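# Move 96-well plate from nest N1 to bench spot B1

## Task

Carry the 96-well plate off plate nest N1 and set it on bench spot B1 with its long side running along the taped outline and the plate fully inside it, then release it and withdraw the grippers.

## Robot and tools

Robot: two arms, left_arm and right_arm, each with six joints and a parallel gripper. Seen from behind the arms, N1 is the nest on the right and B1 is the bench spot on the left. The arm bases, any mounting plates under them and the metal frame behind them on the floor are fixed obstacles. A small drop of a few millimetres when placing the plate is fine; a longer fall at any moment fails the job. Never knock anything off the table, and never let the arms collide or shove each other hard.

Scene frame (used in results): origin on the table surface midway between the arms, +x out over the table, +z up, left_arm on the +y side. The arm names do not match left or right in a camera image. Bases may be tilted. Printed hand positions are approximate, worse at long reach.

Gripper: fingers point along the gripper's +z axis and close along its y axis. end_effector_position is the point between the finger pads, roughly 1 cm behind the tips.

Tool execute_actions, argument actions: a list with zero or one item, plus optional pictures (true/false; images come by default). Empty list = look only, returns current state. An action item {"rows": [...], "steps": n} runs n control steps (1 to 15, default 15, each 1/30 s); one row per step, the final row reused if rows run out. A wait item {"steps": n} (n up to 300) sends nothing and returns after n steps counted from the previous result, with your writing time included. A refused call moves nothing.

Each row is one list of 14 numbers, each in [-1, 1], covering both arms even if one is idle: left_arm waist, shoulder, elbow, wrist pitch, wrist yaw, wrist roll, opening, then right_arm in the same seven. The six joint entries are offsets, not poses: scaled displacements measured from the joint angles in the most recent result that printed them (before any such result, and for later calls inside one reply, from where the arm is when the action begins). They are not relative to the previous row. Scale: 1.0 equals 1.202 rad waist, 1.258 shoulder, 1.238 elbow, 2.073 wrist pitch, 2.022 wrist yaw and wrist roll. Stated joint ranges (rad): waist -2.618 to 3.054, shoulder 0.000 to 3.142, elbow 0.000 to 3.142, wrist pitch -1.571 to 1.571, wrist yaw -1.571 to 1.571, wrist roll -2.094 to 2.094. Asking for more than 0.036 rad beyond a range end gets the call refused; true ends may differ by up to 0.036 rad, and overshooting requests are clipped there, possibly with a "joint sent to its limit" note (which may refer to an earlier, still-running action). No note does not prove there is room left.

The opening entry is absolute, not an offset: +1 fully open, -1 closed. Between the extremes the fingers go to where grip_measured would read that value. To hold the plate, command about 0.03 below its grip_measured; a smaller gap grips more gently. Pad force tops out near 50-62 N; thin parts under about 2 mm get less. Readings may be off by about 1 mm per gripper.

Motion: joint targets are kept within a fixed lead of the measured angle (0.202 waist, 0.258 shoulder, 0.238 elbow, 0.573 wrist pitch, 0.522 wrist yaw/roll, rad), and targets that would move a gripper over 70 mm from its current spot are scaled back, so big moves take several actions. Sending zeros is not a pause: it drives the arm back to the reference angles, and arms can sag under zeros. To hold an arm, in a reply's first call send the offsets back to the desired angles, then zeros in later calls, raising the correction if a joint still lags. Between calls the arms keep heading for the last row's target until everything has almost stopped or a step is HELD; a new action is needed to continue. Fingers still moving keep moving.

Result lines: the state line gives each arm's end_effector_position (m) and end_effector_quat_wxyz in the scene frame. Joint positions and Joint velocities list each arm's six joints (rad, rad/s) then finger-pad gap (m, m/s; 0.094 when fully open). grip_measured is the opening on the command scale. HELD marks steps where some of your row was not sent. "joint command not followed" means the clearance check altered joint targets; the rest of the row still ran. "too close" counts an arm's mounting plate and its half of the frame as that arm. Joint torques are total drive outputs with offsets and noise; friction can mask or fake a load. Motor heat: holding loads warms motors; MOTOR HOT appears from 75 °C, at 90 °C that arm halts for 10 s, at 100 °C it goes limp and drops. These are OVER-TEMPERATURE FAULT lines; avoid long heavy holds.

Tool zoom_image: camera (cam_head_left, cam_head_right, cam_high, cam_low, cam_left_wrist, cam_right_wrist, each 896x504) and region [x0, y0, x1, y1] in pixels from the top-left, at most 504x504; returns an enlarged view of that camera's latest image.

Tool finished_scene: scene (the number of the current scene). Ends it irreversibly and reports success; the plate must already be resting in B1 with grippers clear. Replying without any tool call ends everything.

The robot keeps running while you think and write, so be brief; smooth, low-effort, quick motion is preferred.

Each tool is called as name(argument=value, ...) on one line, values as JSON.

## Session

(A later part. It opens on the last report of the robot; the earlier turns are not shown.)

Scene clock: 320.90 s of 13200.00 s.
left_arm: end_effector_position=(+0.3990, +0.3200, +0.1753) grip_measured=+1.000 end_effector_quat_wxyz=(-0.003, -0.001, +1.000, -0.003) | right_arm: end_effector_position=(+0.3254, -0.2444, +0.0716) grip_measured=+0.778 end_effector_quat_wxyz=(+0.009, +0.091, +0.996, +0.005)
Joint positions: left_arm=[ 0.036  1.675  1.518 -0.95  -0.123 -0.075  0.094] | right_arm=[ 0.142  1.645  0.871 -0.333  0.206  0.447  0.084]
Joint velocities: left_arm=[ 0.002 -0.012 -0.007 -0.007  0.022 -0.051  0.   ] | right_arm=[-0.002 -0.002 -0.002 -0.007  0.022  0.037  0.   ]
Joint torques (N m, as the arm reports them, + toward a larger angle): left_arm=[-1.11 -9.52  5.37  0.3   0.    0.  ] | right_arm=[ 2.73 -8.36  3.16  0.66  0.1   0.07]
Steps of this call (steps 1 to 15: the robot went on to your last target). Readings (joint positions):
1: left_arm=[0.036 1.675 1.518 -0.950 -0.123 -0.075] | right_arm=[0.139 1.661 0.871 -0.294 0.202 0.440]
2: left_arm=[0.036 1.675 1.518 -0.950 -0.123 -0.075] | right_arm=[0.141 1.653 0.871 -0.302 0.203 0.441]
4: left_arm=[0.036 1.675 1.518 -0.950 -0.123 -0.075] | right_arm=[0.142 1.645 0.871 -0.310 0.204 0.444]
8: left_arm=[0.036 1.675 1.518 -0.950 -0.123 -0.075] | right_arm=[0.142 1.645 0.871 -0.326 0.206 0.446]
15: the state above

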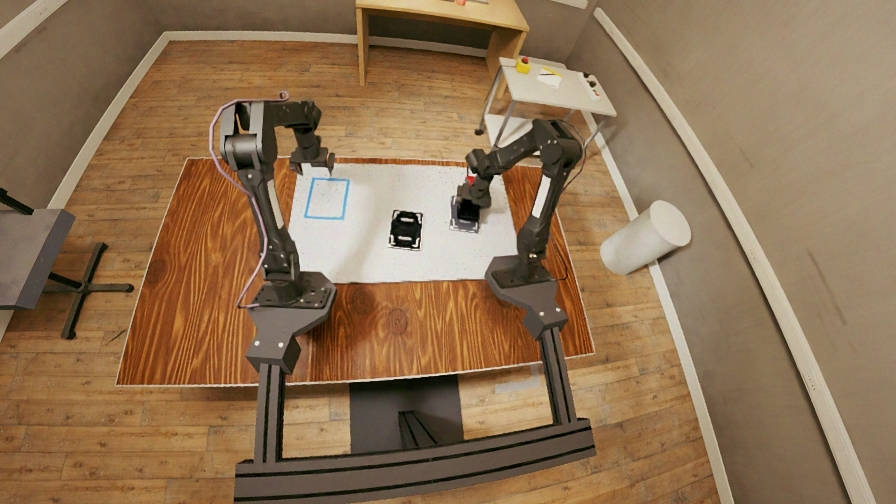

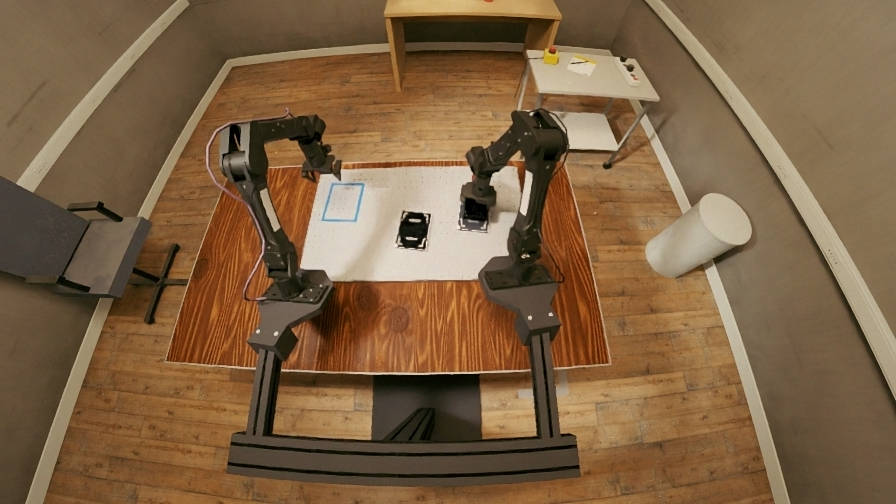

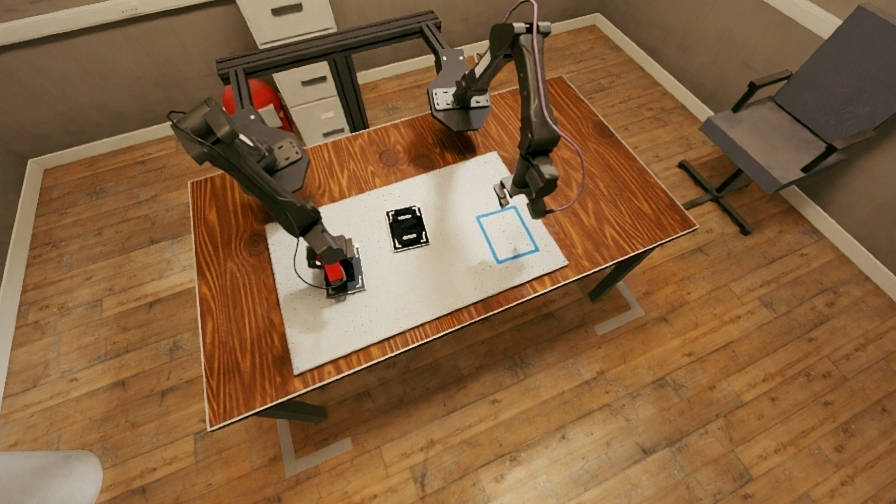

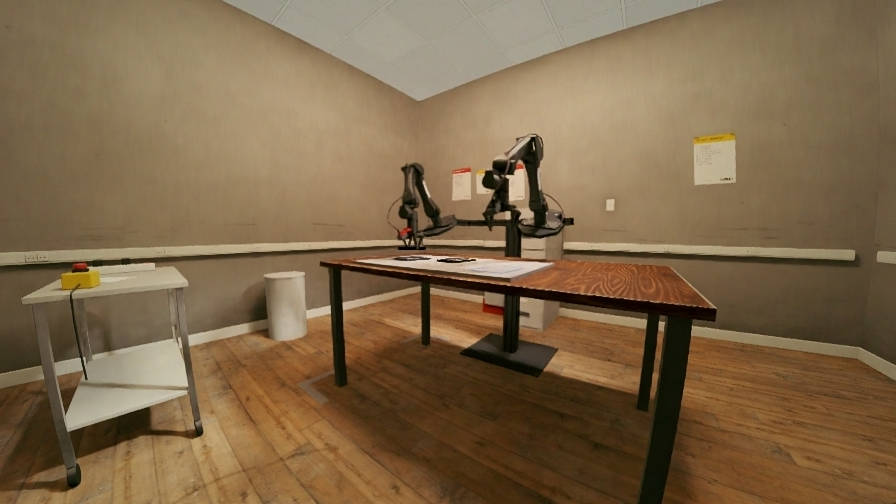

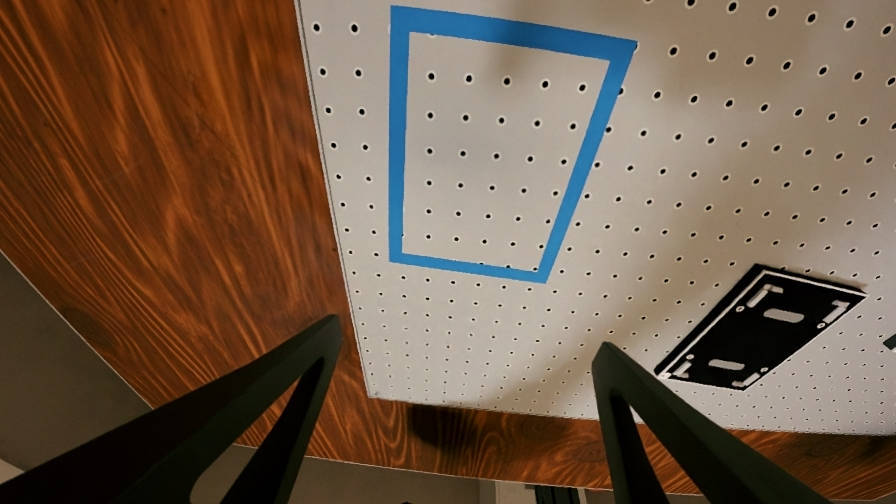

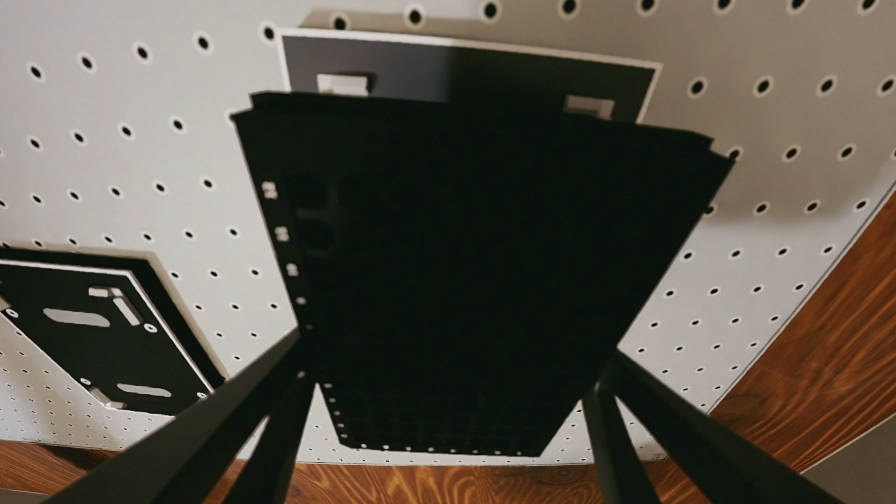

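execute_actions(actions=[{"rows": [[0,0,0,0,0,0,1,0.02,0,-0.004,0.002,0.004,0.012,0.75],[0,0,0,0,0,0,1,0.05,0.003,-0.011,0.006,0.010,0.030,0.75],[0,0,0,0,0,0,1,0.09,0.010,-0.019,0.011,0.018,0.053,0.75],[0,0,0,0,0,0,1,0.14,0.020,-0.030,0.017,0.028,0.083,0.75],[0,0,0,0,0,0,1,0.19,0.034,-0.041,0.024,0.038,0.112,0.75],[0,0,0,0,0,0,1,0.24,0.050,-0.052,0.030,0.048,0.142,0.75],[0,0,0,0,0,0,1,0.29,0.068,-0.062,0.036,0.058,0.172,0.75],[0,0,0,0,0,0,1,0.34,0.087,-0.073,0.042,0.068,0.201,0.75],[0,0,0,0,0,0,1,0.39,0.107,-0.084,0.049,0.078,0.231,0.75],[0,0,0,0,0,0,1,0.44,0.127,-0.095,0.055,0.088,0.260,0.75],[0,0,0,0,0,0,1,0.49,0.147,-0.105,0.061,0.098,0.290,0.75],[0,0,0,0,0,0,1,0.54,0.167,-0.116,0.067,0.108,0.320,0.75],[0,0,0,0,0,0,1,0.58,0.185,-0.125,0.072,0.117,0.343,0.75],[0,0,0,0,0,0,1,0.61,0.200,-0.131,0.076,0.123,0.361,0.75],[0,0,0,0,0,0,1,0.627,0.210,-0.135,0.078,0.126,0.371,0.75]], "steps": 15}], pictures=false)

execute_actions(actions=[{"steps": 25}])

Scene clock: 352.83 s of 13200.00 s.
left_arm: end_effector_position=(+0.3990, +0.3200, +0.1753) grip_measured=+1.000 end_effector_quat_wxyz=(-0.003, -0.001, +1.000, -0.003) | right_arm: end_effector_position=(+0.1633, -0.0911, +0.0661) grip_measured=+0.772 end_effector_quat_wxyz=(-0.020, +0.023, +0.999, +0.027)
Joint positions: left_arm=[ 0.036  1.675  1.518 -0.95  -0.123 -0.075  0.094] | right_arm=[ 0.838  1.875  0.739 -0.198  0.379  1.001  0.083]
Joint velocities: left_arm=[-0.002  0.002  0.002 -0.037 -0.051 -0.066  0.   ] | right_arm=[ 1.189  0.637 -0.388  0.081  0.256  1.282  0.001]
Joint torques (N m, as the arm reports them, + toward a larger angle): left_arm=[-1.27 -9.53  5.28  0.3  -0.01  0.04] | right_arm=[ 1.85 -6.49  1.66  0.89  0.33  0.08]
Steps of this call (steps 1 to 15: the robot went on to your last target; steps 16 to 90: nothing new was sent; then 28.43 s passed at rest; steps 91 to 105: all 15 steps of this action). Readings (joint positions):
91: left_arm=[0.036 1.675 1.518 -0.950 -0.123 -0.075] | right_arm=[0.143 1.645 0.871 -0.335 0.207 0.450]
92: left_arm=[0.036 1.675 1.518 -0.950 -0.123 -0.075] | right_arm=[0.149 1.645 0.871 -0.335 0.211 0.457]
94: left_arm=[0.036 1.675 1.518 -0.950 -0.123 -0.075] | right_arm=[0.195 1.646 0.869 -0.328 0.232 0.496]
98: left_arm=[0.036 1.675 1.518 -0.950 -0.123 -0.075] | right_arm=[0.423 1.689 0.838 -0.272 0.284 0.649]
105: the state above

Scene clock: 353.67 s of 13200.00 s.
left_arm: end_effector_position=(+0.3990, +0.3200, +0.1753) grip_measured=+1.000 end_effector_quat_wxyz=(-0.003, -0.001, +1.000, -0.003) | right_arm: end_effector_position=(+0.1472, -0.0984, +0.0614) grip_measured=+0.772 end_effector_quat_wxyz=(-0.002, +0.080, +0.997, +0.002)
Joint positions: left_arm=[ 0.036  1.675  1.518 -0.95  -0.123 -0.075  0.094] | right_arm=[ 0.897  1.913  0.708 -0.181  0.449  1.187  0.083]
Joint velocities: left_arm=[-0.007  0.017  0.022  0.022 -0.022 -0.022  0.   ] | right_arm=[ 0.002 -0.017  0.002 -0.095 -0.051  0.037  0.   ]
Joint torques (N m, as the arm reports them, + toward a larger angle): left_arm=[-1.19 -9.35  5.18  0.31 -0.02  0.  ] | right_arm=[ 3.24 -6.27  1.92  0.81  0.14  0.09]
Steps of this call (steps 1 to 25: the robot went on to your last target). Readings (joint positions):
1: left_arm=[0.036 1.675 1.518 -0.950 -0.123 -0.075] | right_arm=[0.872 1.894 0.728 -0.198 0.387 1.038]
2: left_arm=[0.036 1.675 1.518 -0.950 -0.123 -0.075] | right_arm=[0.891 1.906 0.718 -0.198 0.392 1.068]
4: left_arm=[0.036 1.675 1.518 -0.950 -0.123 -0.075] | right_arm=[0.898 1.913 0.709 -0.198 0.406 1.111]
8: left_arm=[0.036 1.675 1.518 -0.950 -0.123 -0.075] | right_arm=[0.897 1.913 0.708 -0.187 0.433 1.157]
25: the state above

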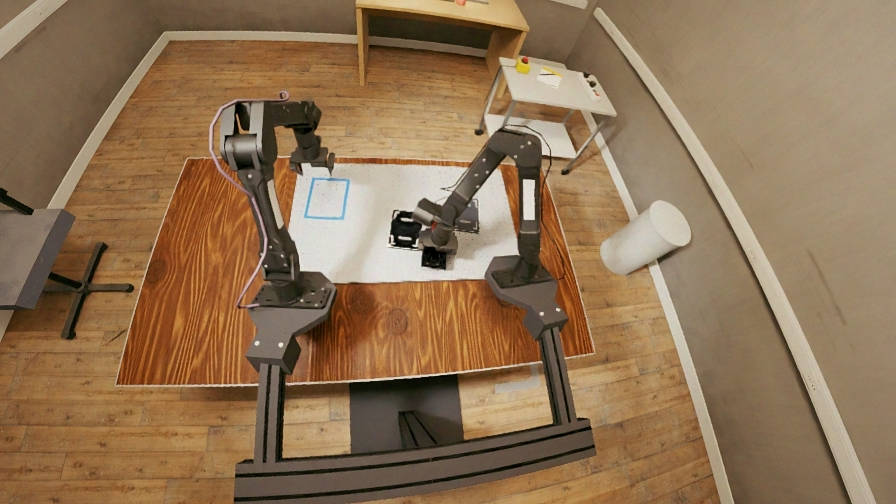

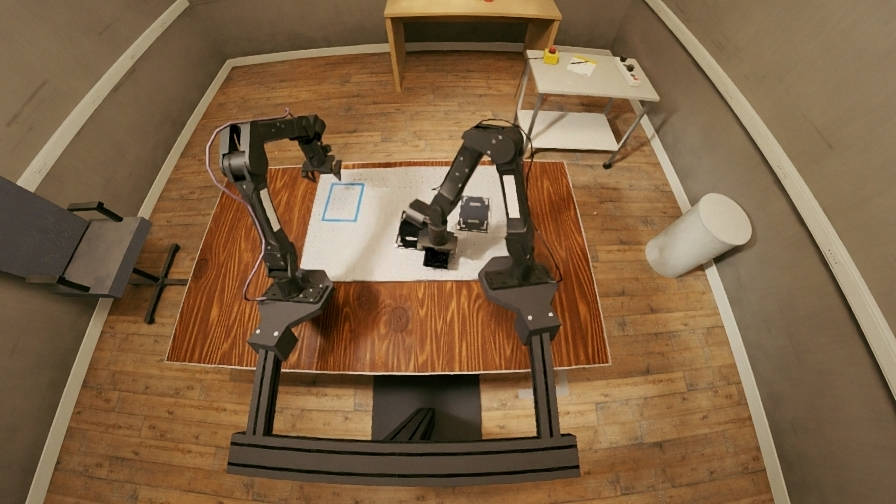

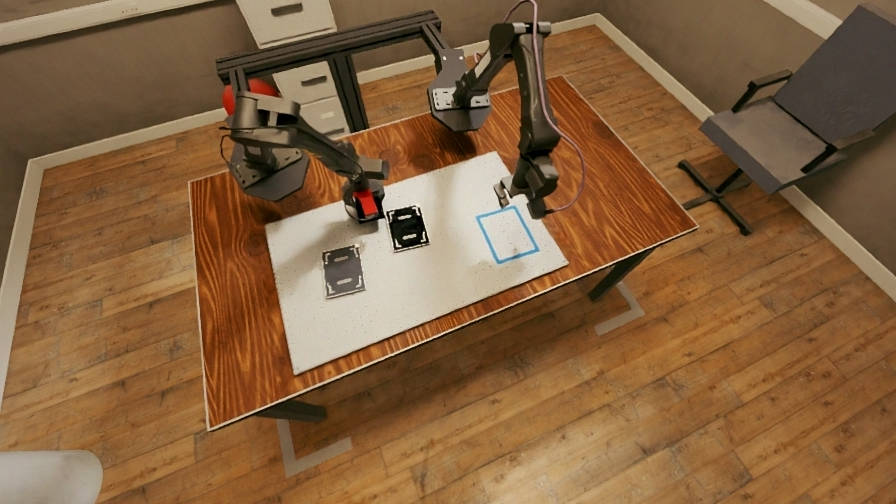

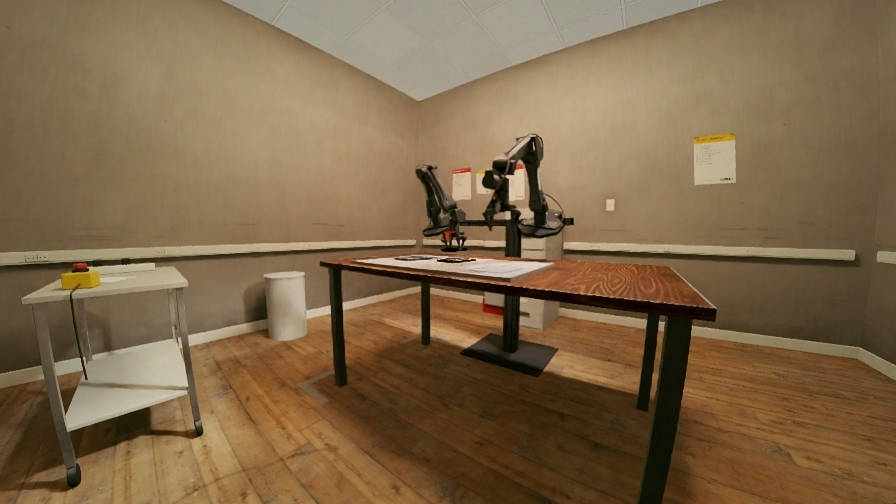

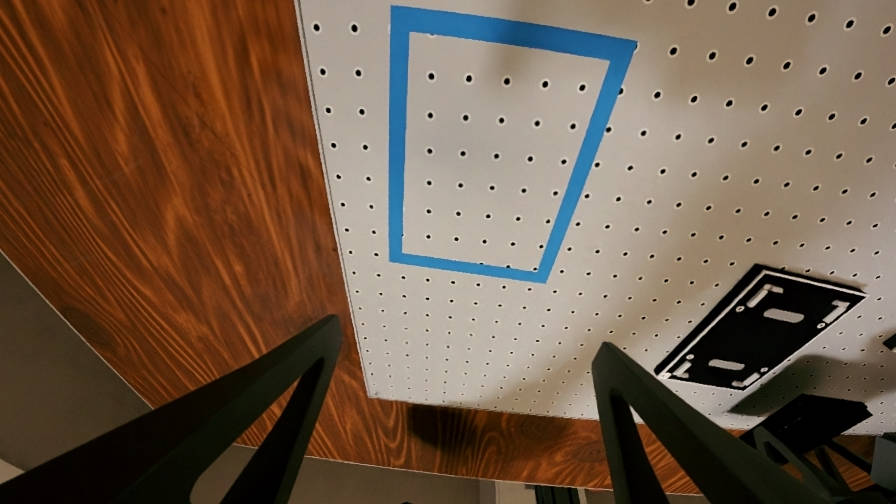

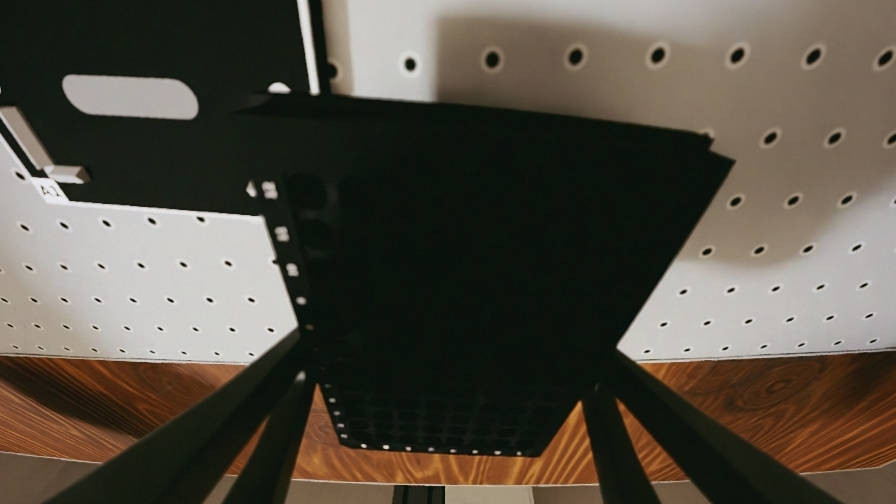

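execute_actions(actions=[{"rows": [[0,0,0,0,0,0,1,-0.010,0,0,0.004,-0.002,-0.008,0.75],[0,0,0,0,0,0,1,-0.025,0,-0.004,0.010,-0.004,-0.018,0.75],[0,0,0,0,0,0,1,-0.040,0.002,-0.008,0.017,-0.006,-0.028,0.75],[0,0,0,0,0,0,1,-0.055,0.005,-0.012,0.024,-0.008,-0.038,0.75],[0,0,0,0,0,0,1,-0.070,0.009,-0.016,0.031,-0.010,-0.048,0.75],[0,0,0,0,0,0,1,-0.085,0.013,-0.020,0.038,-0.012,-0.058,0.75],[0,0,0,0,0,0,1,-0.100,0.017,-0.024,0.045,-0.014,-0.066,0.75],[0,0,0,0,0,0,1,-0.112,0.021,-0.028,0.052,-0.016,-0.074,0.75],[0,0,0,0,0,0,1,-0.120,0.025,-0.032,0.059,-0.016,-0.074,0.75],[0,0,0,0,0,0,1,-0.124,0.030,-0.036,0.066,-0.016,-0.074,0.75],[0,0,0,0,0,0,1,-0.124,0.035,-0.040,0.073,-0.016,-0.074,0.75],[0,0,0,0,0,0,1,-0.124,0.040,-0.043,0.079,-0.016,-0.074,0.75],[0,0,0,0,0,0,1,-0.124,0.047,-0.046,0.083,-0.016,-0.074,0.75]], "steps": 15}], pictures=false)

execute_actions(actions=[{"steps": 18}])

Scene clock: 373.40 s of 13200.00 s.
left_arm: end_effector_position=(+0.3990, +0.3200, +0.1753) grip_measured=+1.000 end_effector_quat_wxyz=(-0.003, -0.001, +1.000, -0.003) | right_arm: end_effector_position=(+0.1686, -0.1229, +0.0332) grip_measured=+0.772 end_effector_quat_wxyz=(-0.001, +0.094, +0.996, -0.006)
Joint positions: left_arm=[ 0.036  1.675  1.518 -0.95  -0.123 -0.075  0.094] | right_arm=[ 0.749  1.954  0.672 -0.048  0.427  1.061  0.083]
Joint velocities: left_arm=[ 0.012  0.002  0.002 -0.051  0.051  0.051  0.   ] | right_arm=[ 0.007  0.168 -0.095  0.154 -0.022 -0.081  0.   ]
Joint torques (N m, as the arm reports them, + toward a larger angle): left_arm=[-1.16 -9.36  5.23  0.35 -0.02  0.06] | right_arm=[ 3.25 -5.82  0.62  0.88 -0.01 -0.12]
Steps of this call (steps 1 to 15: the robot went on to your last target; steps 16 to 90: nothing new was sent; then 16.23 s passed at rest; steps 91 to 105: all 15 steps of this action). Readings (joint positions):
91: left_arm=[0.036 1.675 1.518 -0.950 -0.123 -0.075] | right_arm=[0.897 1.913 0.708 -0.181 0.449 1.187]
92: left_arm=[0.036 1.675 1.518 -0.950 -0.123 -0.075] | right_arm=[0.894 1.913 0.708 -0.180 0.447 1.183]
94: left_arm=[0.036 1.675 1.518 -0.950 -0.123 -0.075] | right_arm=[0.873 1.913 0.708 -0.171 0.442 1.165]
98: left_arm=[0.036 1.675 1.518 -0.950 -0.123 -0.075] | right_arm=[0.798 1.913 0.704 -0.128 0.433 1.111]
105: the state above

Scene clock: 374.00 s of 13200.00 s.
left_arm: end_effector_position=(+0.3990, +0.3200, +0.1753) grip_measured=+1.000 end_effector_quat_wxyz=(-0.003, -0.001, +1.000, -0.003) | right_arm: end_effector_position=(+0.1687, -0.1202, +0.0314) grip_measured=+0.772 end_effector_quat_wxyz=(+0.001, +0.091, +0.996, +0.002)
Joint positions: left_arm=[ 0.036  1.675  1.518 -0.95  -0.123 -0.075  0.094] | right_arm=[ 0.749  1.961  0.666 -0.019  0.423  1.048  0.083]
Joint velocities: left_arm=[-0.002 -0.017 -0.022 -0.007 -0.037  0.022  0.   ] | right_arm=[ 0.002  0.012  0.022 -0.066 -0.066 -0.051  0.   ]
Joint torques (N m, as the arm reports them, + toward a larger angle): left_arm=[-1.25 -9.39  5.19  0.32 -0.04  0.03] | right_arm=[ 3.19 -5.51  0.48  0.82 -0.05 -0.09]
Steps of this call (steps 1 to 18: the robot went on to your last target). Readings (joint positions):
1: left_arm=[0.036 1.675 1.518 -0.950 -0.123 -0.075] | right_arm=[0.749 1.959 0.668 -0.045 0.426 1.058]
2: left_arm=[0.036 1.675 1.518 -0.950 -0.123 -0.075] | right_arm=[0.749 1.961 0.667 -0.042 0.425 1.056]
4: left_arm=[0.036 1.675 1.518 -0.950 -0.123 -0.075] | right_arm=[0.749 1.961 0.666 -0.037 0.424 1.053]
8: left_arm=[0.036 1.675 1.518 -0.950 -0.123 -0.075] | right_arm=[0.749 1.961 0.666 -0.025 0.423 1.050]
18: the state above

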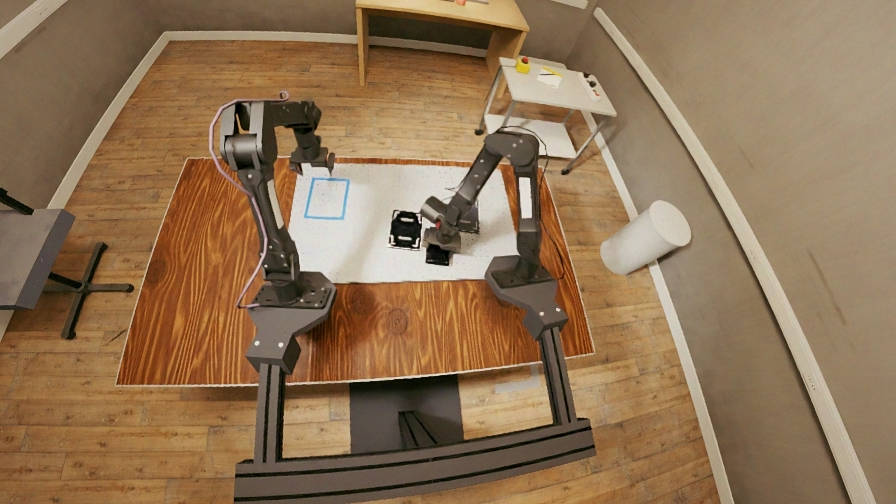

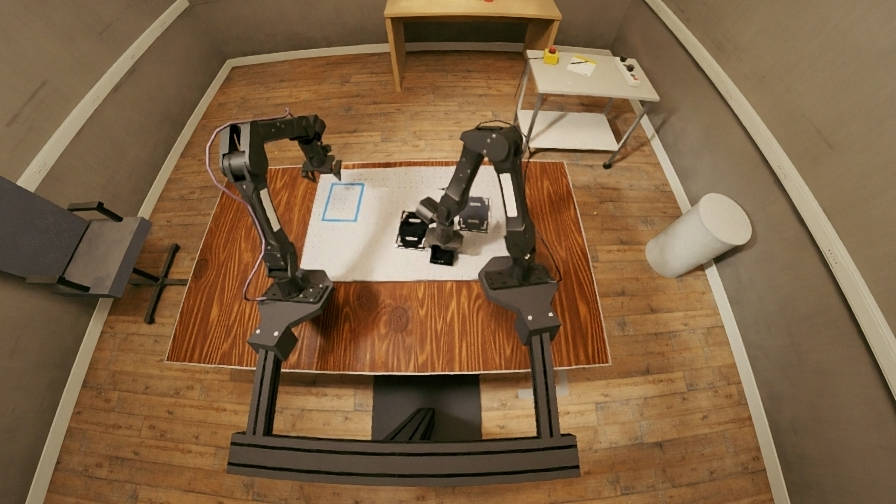

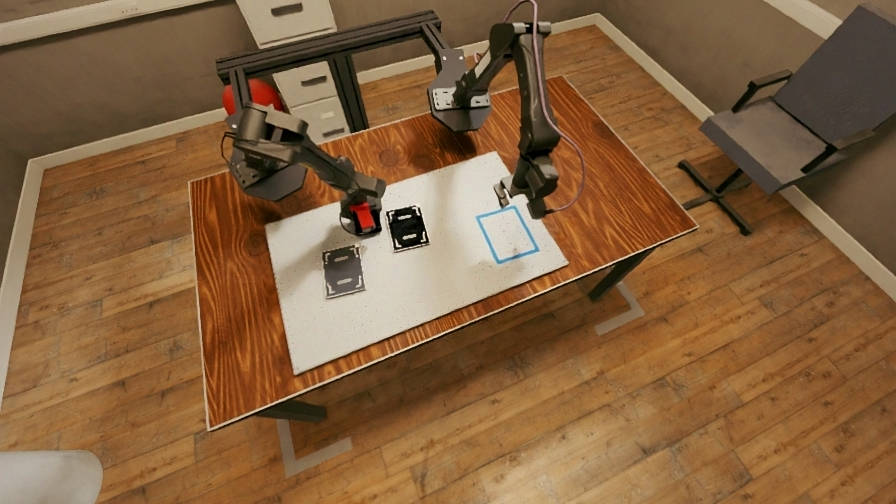

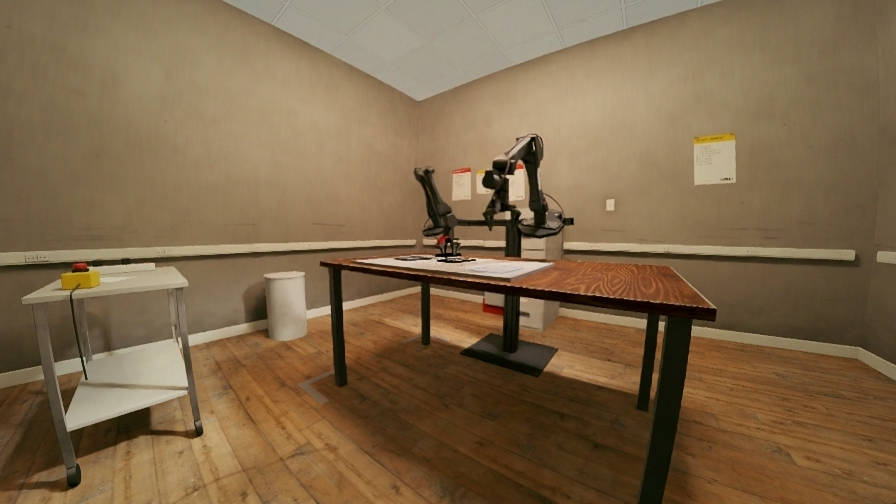

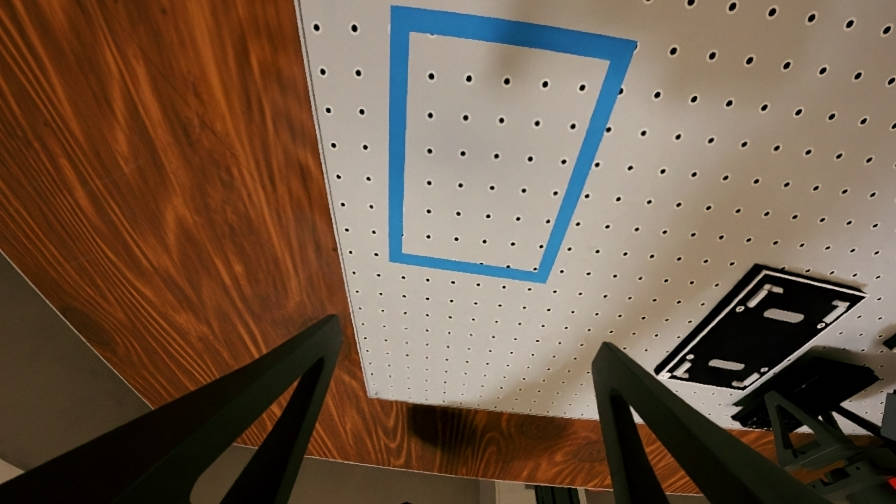

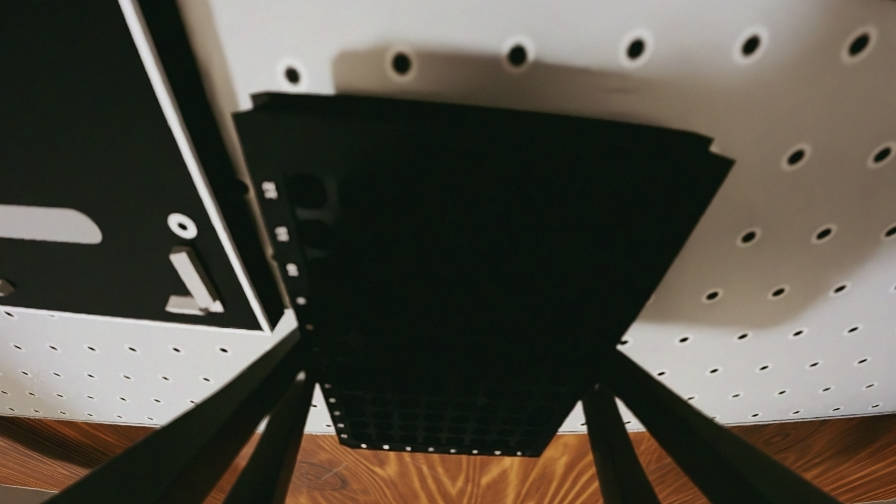

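execute_actions(actions=[{"rows": [[0,0,0,0,0,0,1,-0.005,0.006,0,0.005,-0.001,-0.003,0.75],[0,0,0,0,0,0,1,-0.009,0.012,0,0.009,-0.002,-0.005,0.75],[0,0,0,0,0,0,1,-0.011,0.016,0,0.012,-0.003,-0.007,0.75],[0,0,0,0,0,0,1,-0.013,0.020,0,0.015,-0.004,-0.008,0.75],[0,0,0,0,0,0,1,-0.015,0.024,0,0.018,-0.005,-0.009,0.75],[0,0,0,0,0,0,1,-0.017,0.028,0,0.021,-0.005,-0.010,0.75],[0,0,0,0,0,0,1,-0.019,0.032,0,0.024,-0.005,-0.011,0.75],[0,0,0,0,0,0,1,-0.021,0.036,0,0.027,-0.005,-0.012,0.75],[0,0,0,0,0,0,1,-0.023,0.040,0,0.029,-0.005,-0.013,0.75],[0,0,0,0,0,0,1,-0.025,0.044,0,0.031,-0.005,-0.014,0.75],[0,0,0,0,0,0,1,-0.025,0.047,0,0.031,-0.005,-0.014,0.75],[0,0,0,0,0,0,1,-0.025,0.050,0,0.031,-0.005,-0.014,0.75]], "steps": 15}], pictures=false)

execute_actions(actions=[{"steps": 8}])

Scene clock: 392.40 s of 13200.00 s.
left_arm: end_effector_position=(+0.3990, +0.3200, +0.1753) grip_measured=+1.000 end_effector_quat_wxyz=(-0.003, -0.001, +1.000, -0.003) | right_arm: end_effector_position=(+0.1674, -0.1244, +0.0189) grip_measured=+0.772 end_effector_quat_wxyz=(-0.001, +0.093, +0.996, -0.004)
Joint positions: left_arm=[ 0.036  1.675  1.518 -0.95  -0.123 -0.075  0.094] | right_arm=[0.725 2.01  0.666 0.027 0.419 1.032 0.083]
Joint velocities: left_arm=[ 0.007 -0.017 -0.017  0.022 -0.051  0.051  0.   ] | right_arm=[-0.022  0.007 -0.007 -0.037  0.037 -0.022 -0.001]
Joint torques (N m, as the arm reports them, + toward a larger angle): left_arm=[-1.25 -9.4   5.14  0.3  -0.01  0.02] | right_arm=[ 2.75 -5.4   1.26  0.84 -0.05 -0.14]
Steps of this call (steps 1 to 15: the robot went on to your last target; steps 16 to 90: nothing new was sent; then 14.90 s passed at rest; steps 91 to 105: all 15 steps of this action). Readings (joint positions):
91: left_arm=[0.036 1.675 1.518 -0.950 -0.123 -0.075] | right_arm=[0.749 1.961 0.666 -0.018 0.423 1.047]
92: left_arm=[0.036 1.675 1.518 -0.950 -0.123 -0.075] | right_arm=[0.749 1.961 0.666 -0.018 0.423 1.047]
94: left_arm=[0.036 1.675 1.518 -0.950 -0.123 -0.075] | right_arm=[0.746 1.961 0.666 -0.013 0.421 1.046]
98: left_arm=[0.036 1.675 1.518 -0.950 -0.123 -0.075] | right_arm=[0.735 1.978 0.666 0.009 0.420 1.041]
105: the state above

Scene clock: 392.67 s of 13200.00 s.
left_arm: end_effector_position=(+0.3990, +0.3200, +0.1753) grip_measured=+1.000 end_effector_quat_wxyz=(-0.003, -0.001, +1.000, -0.003) | right_arm: end_effector_position=(+0.1682, -0.1235, +0.0189) grip_measured=+0.772 end_effector_quat_wxyz=(+0.001, +0.093, +0.996, -0.002)
Joint positions: left_arm=[ 0.036  1.675  1.518 -0.95  -0.123 -0.075  0.094] | right_arm=[0.725 2.01  0.666 0.033 0.419 1.031 0.083]
Joint velocities: left_arm=[ 0.002  0.012  0.032 -0.022  0.007  0.022  0.   ] | right_arm=[ 0.002  0.002  0.017 -0.022  0.066 -0.022 -0.001]
Joint torques (N m, as the arm reports them, + toward a larger angle): left_arm=[-1.13 -9.52  5.13  0.3   0.02  0.04] | right_arm=[ 2.73 -5.37  1.27  0.84 -0.06 -0.13]
Steps of this call (steps 1 to 8: the robot went on to your last target). Readings (joint positions):
1: left_arm=[0.036 1.675 1.518 -0.950 -0.123 -0.075] | right_arm=[0.725 2.010 0.666 0.029 0.419 1.032]
2: left_arm=[0.036 1.675 1.518 -0.950 -0.123 -0.075] | right_arm=[0.725 2.010 0.666 0.029 0.419 1.031]
4: left_arm=[0.036 1.675 1.518 -0.950 -0.123 -0.075] | right_arm=[0.725 2.010 0.666 0.031 0.419 1.031]
8: the state above

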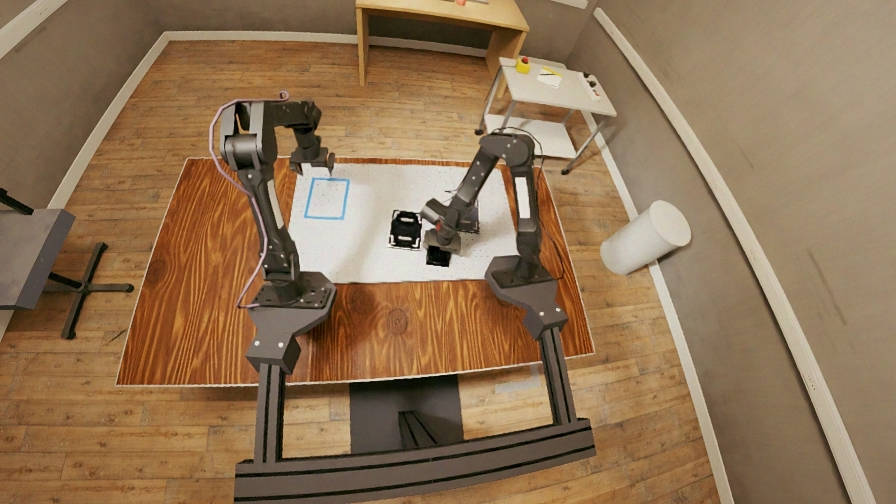

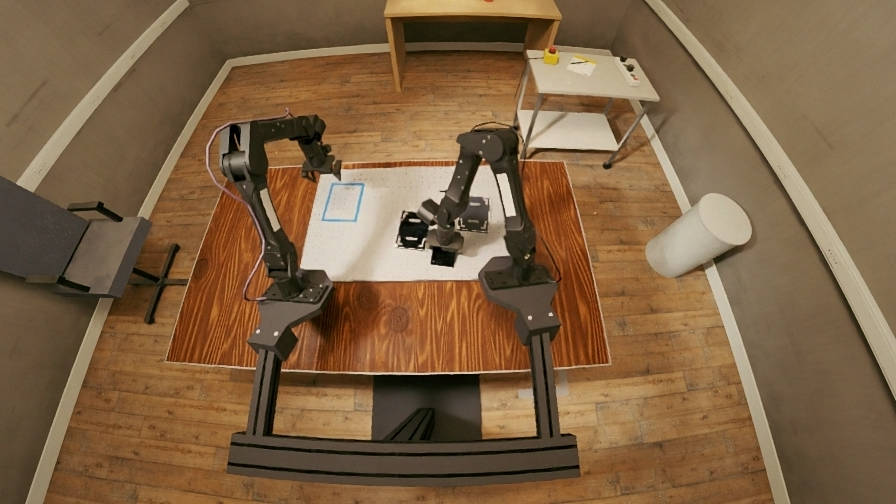

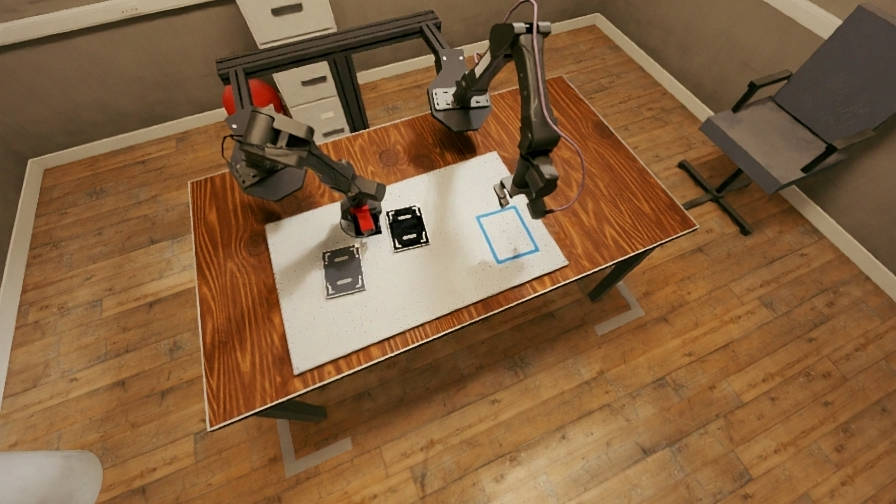

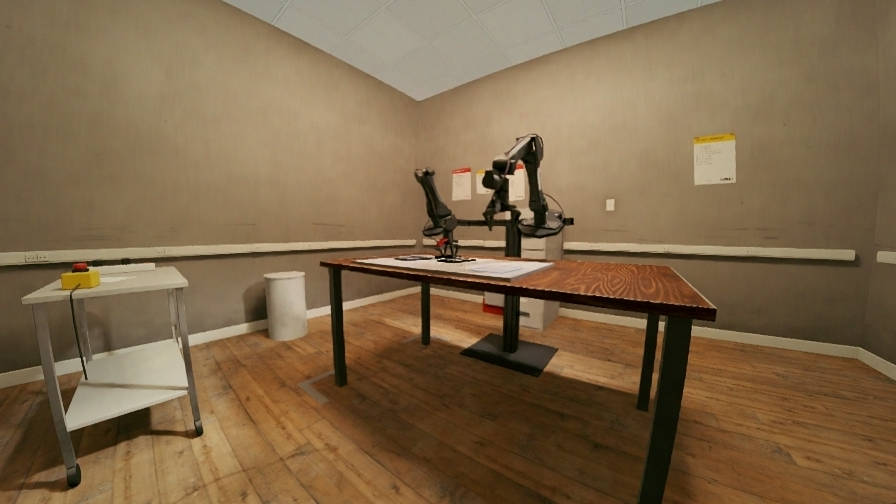

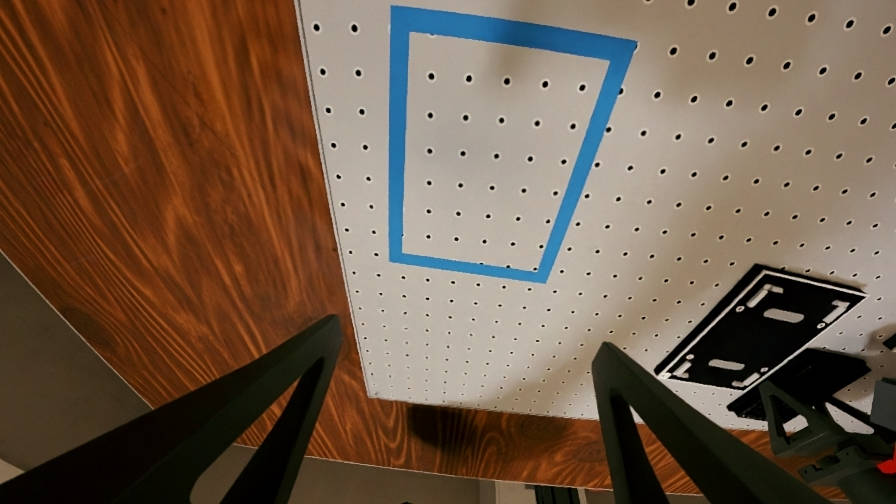

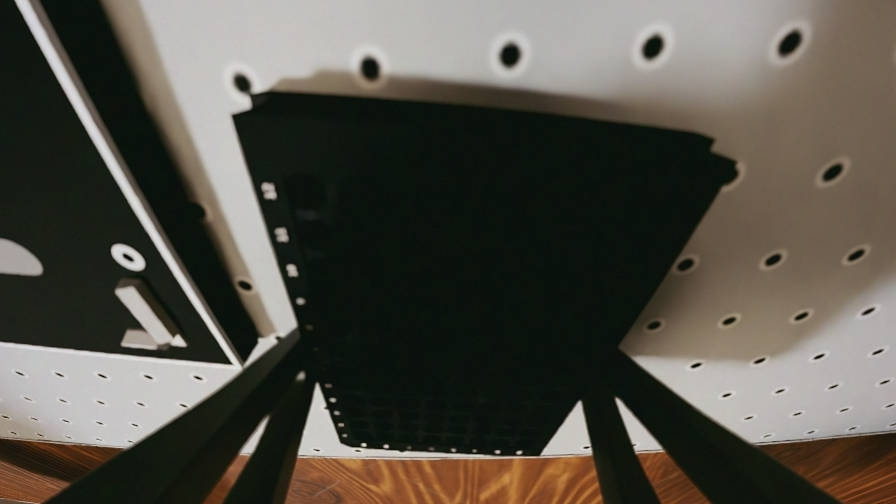

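execute_actions(actions=[{"rows": [[0,0,0,0,0,0,1,0,0.012,0,0,0,0,0.78],[0,0,0,0,0,0,1,0,0.012,0,0,0,0,0.82],[0,0,0,0,0,0,1,0,0.006,0,0,0,0,0.88],[0,0,0,0,0,0,1,0,0,0,0,0,0,0.94],[0,0,0,0,0,0,1,0,0,0,0,0,0,1]], "steps": 10}], pictures=false)

execute_actions(actions=[{"rows": [[0,0,0,0,0,0,1,0.008,-0.015,0,-0.008,0.002,0.004,1],[0,0,0,0,0,0,1,0.014,-0.030,0,-0.018,0.003,0.008,1],[0,0,0,0,0,0,1,0.020,-0.045,0,-0.028,0.004,0.012,1],[0,0,0,0,0,0,1,0.026,-0.060,0,-0.038,0.005,0.016,1],[0,0,0,0,0,0,1,0.032,-0.075,0,-0.048,0.006,0.020,1],[0,0,0,0,0,0,1,0.038,-0.090,0,-0.058,0.007,0.024,1],[0,0,0,0,0,0,1,0.044,-0.105,0,-0.068,0.008,0.028,1],[0,0,0,0,0,0,1,0.050,-0.120,0,-0.078,0.009,0.032,1],[0,0,0,0,0,0,1,0.056,-0.135,0,-0.088,0.010,0.036,1],[0,0,0,0,0,0,1,0.062,-0.150,0,-0.098,0.011,0.040,1],[0,0,0,0,0,0,1,0.068,-0.165,0,-0.108,0.012,0.044,1],[0,0,0,0,0,0,1,0.072,-0.180,0,-0.115,0.012,0.046,1]], "steps": 15}])

Scene clock: 423.80 s of 13200.00 s.
left_arm: end_effector_position=(+0.3990, +0.3200, +0.1753) grip_measured=+1.000 end_effector_quat_wxyz=(-0.003, -0.001, +1.000, -0.003) | right_arm: end_effector_position=(+0.1684, -0.1233, +0.0189) grip_measured=+1.000 end_effector_quat_wxyz=(+0.001, +0.093, +0.996, -0.001)
Joint positions: left_arm=[ 0.036  1.675  1.518 -0.95  -0.123 -0.075  0.094] | right_arm=[0.725 2.01  0.666 0.034 0.419 1.03  0.094]
Joint velocities: left_arm=[-0.002  0.012  0.002 -0.007 -0.081 -0.081  0.   ] | right_arm=[ 0.002 -0.002 -0.007 -0.066  0.051 -0.007  0.   ]
Joint torques (N m, as the arm reports them, + toward a larger angle): left_arm=[-1.17 -9.52  4.99  0.32  0.01  0.01] | right_arm=[ 3.26 -6.34  1.28  0.73  0.01 -0.02]
Steps of this call (steps 1 to 15: the robot went on to your last target; steps 16 to 90: nothing new was sent; then 27.80 s passed at rest; steps 91 to 100: all 10 steps of this action). Readings (joint positions):
91: left_arm=[0.036 1.675 1.518 -0.950 -0.123 -0.075] | right_arm=[0.725 2.010 0.666 0.034 0.419 1.030]
92: left_arm=[0.036 1.675 1.518 -0.950 -0.123 -0.075] | right_arm=[0.725 2.010 0.666 0.034 0.419 1.030]
94: left_arm=[0.036 1.675 1.518 -0.950 -0.123 -0.075] | right_arm=[0.725 2.010 0.666 0.034 0.419 1.030]
98: left_arm=[0.036 1.675 1.518 -0.950 -0.123 -0.075] | right_arm=[0.725 2.010 0.666 0.034 0.419 1.030]
100: the state above

Scene clock: 424.30 s of 13200.00 s.
left_arm: end_effector_position=(+0.3990, +0.3200, +0.1753) grip_measured=+1.000 end_effector_quat_wxyz=(-0.003, -0.001, +1.000, -0.003) | right_arm: end_effector_position=(+0.1795, -0.1111, +0.0702) grip_measured=+1.000 end_effector_quat_wxyz=(+0.013, +0.103, +0.994, +0.026)
Joint positions: left_arm=[ 0.036  1.675  1.518 -0.95  -0.123 -0.075  0.094] | right_arm=[ 0.797  1.799  0.666 -0.144  0.429  1.099  0.094]
Joint velocities: left_arm=[-0.002 -0.007  0.007 -0.066 -0.051 -0.037  0.   ] | right_arm=[ 0.027 -0.134 -0.007 -0.139  0.051  0.066  0.   ]
Joint torques (N m, as the arm reports them, + toward a larger angle): left_arm=[-1.28 -9.36  5.17  0.3   0.06  0.01] | right_arm=[ 4.13 -6.22  2.39  0.58  0.13  0.07]
Steps of this call (steps 1 to 15: all 15 steps of this action). Readings (joint positions):
1: left_arm=[0.036 1.675 1.518 -0.950 -0.123 -0.075] | right_arm=[0.725 2.010 0.666 0.034 0.419 1.030]
2: left_arm=[0.036 1.675 1.518 -0.950 -0.123 -0.075] | right_arm=[0.725 2.008 0.666 0.031 0.419 1.031]
4: left_arm=[0.036 1.675 1.518 -0.950 -0.123 -0.075] | right_arm=[0.728 1.992 0.666 0.011 0.419 1.037]
8: left_arm=[0.036 1.675 1.518 -0.950 -0.123 -0.075] | right_arm=[0.755 1.916 0.666 -0.047 0.421 1.058]
15: the state above

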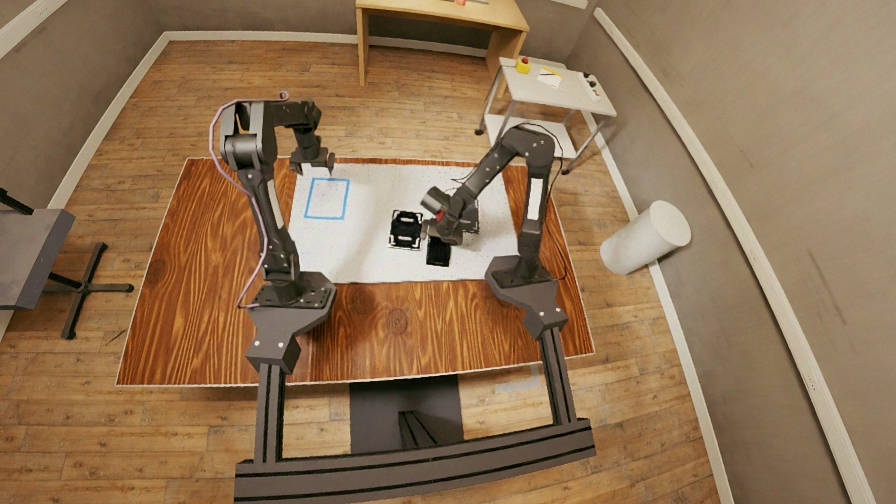

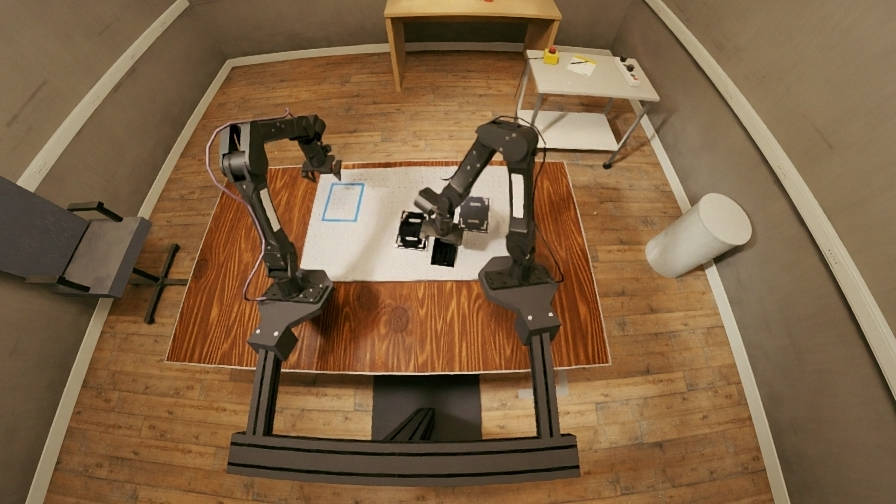

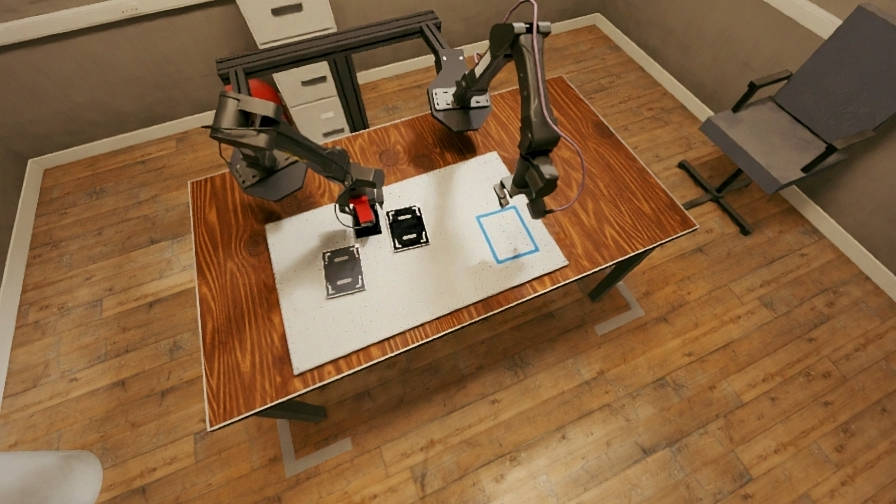

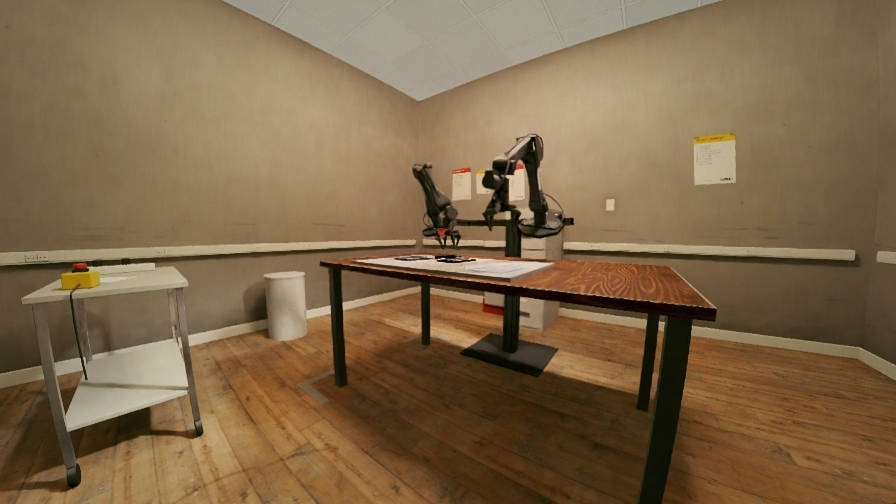

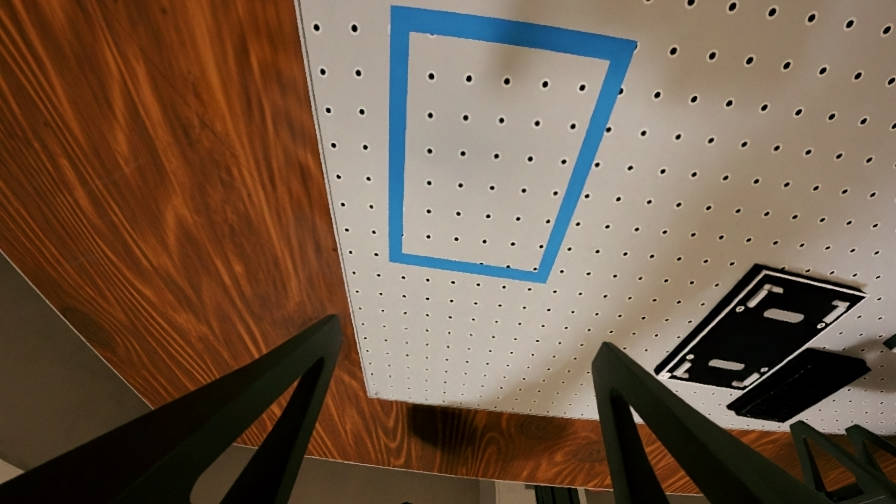

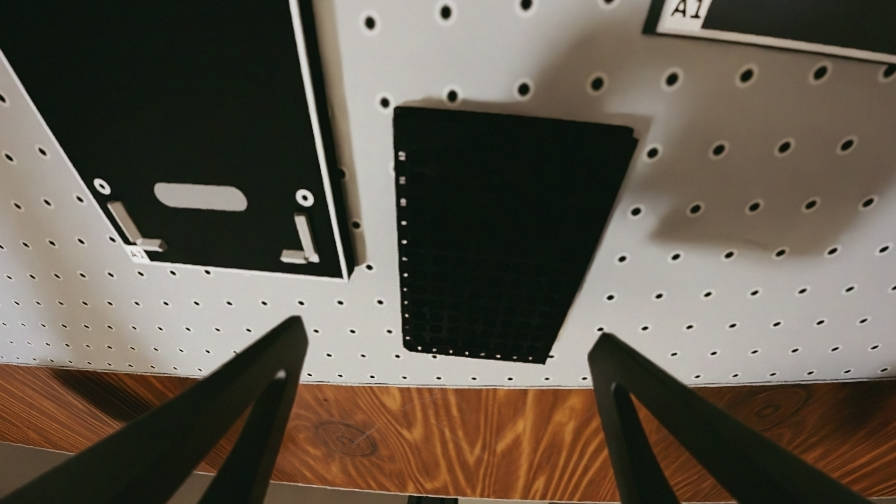

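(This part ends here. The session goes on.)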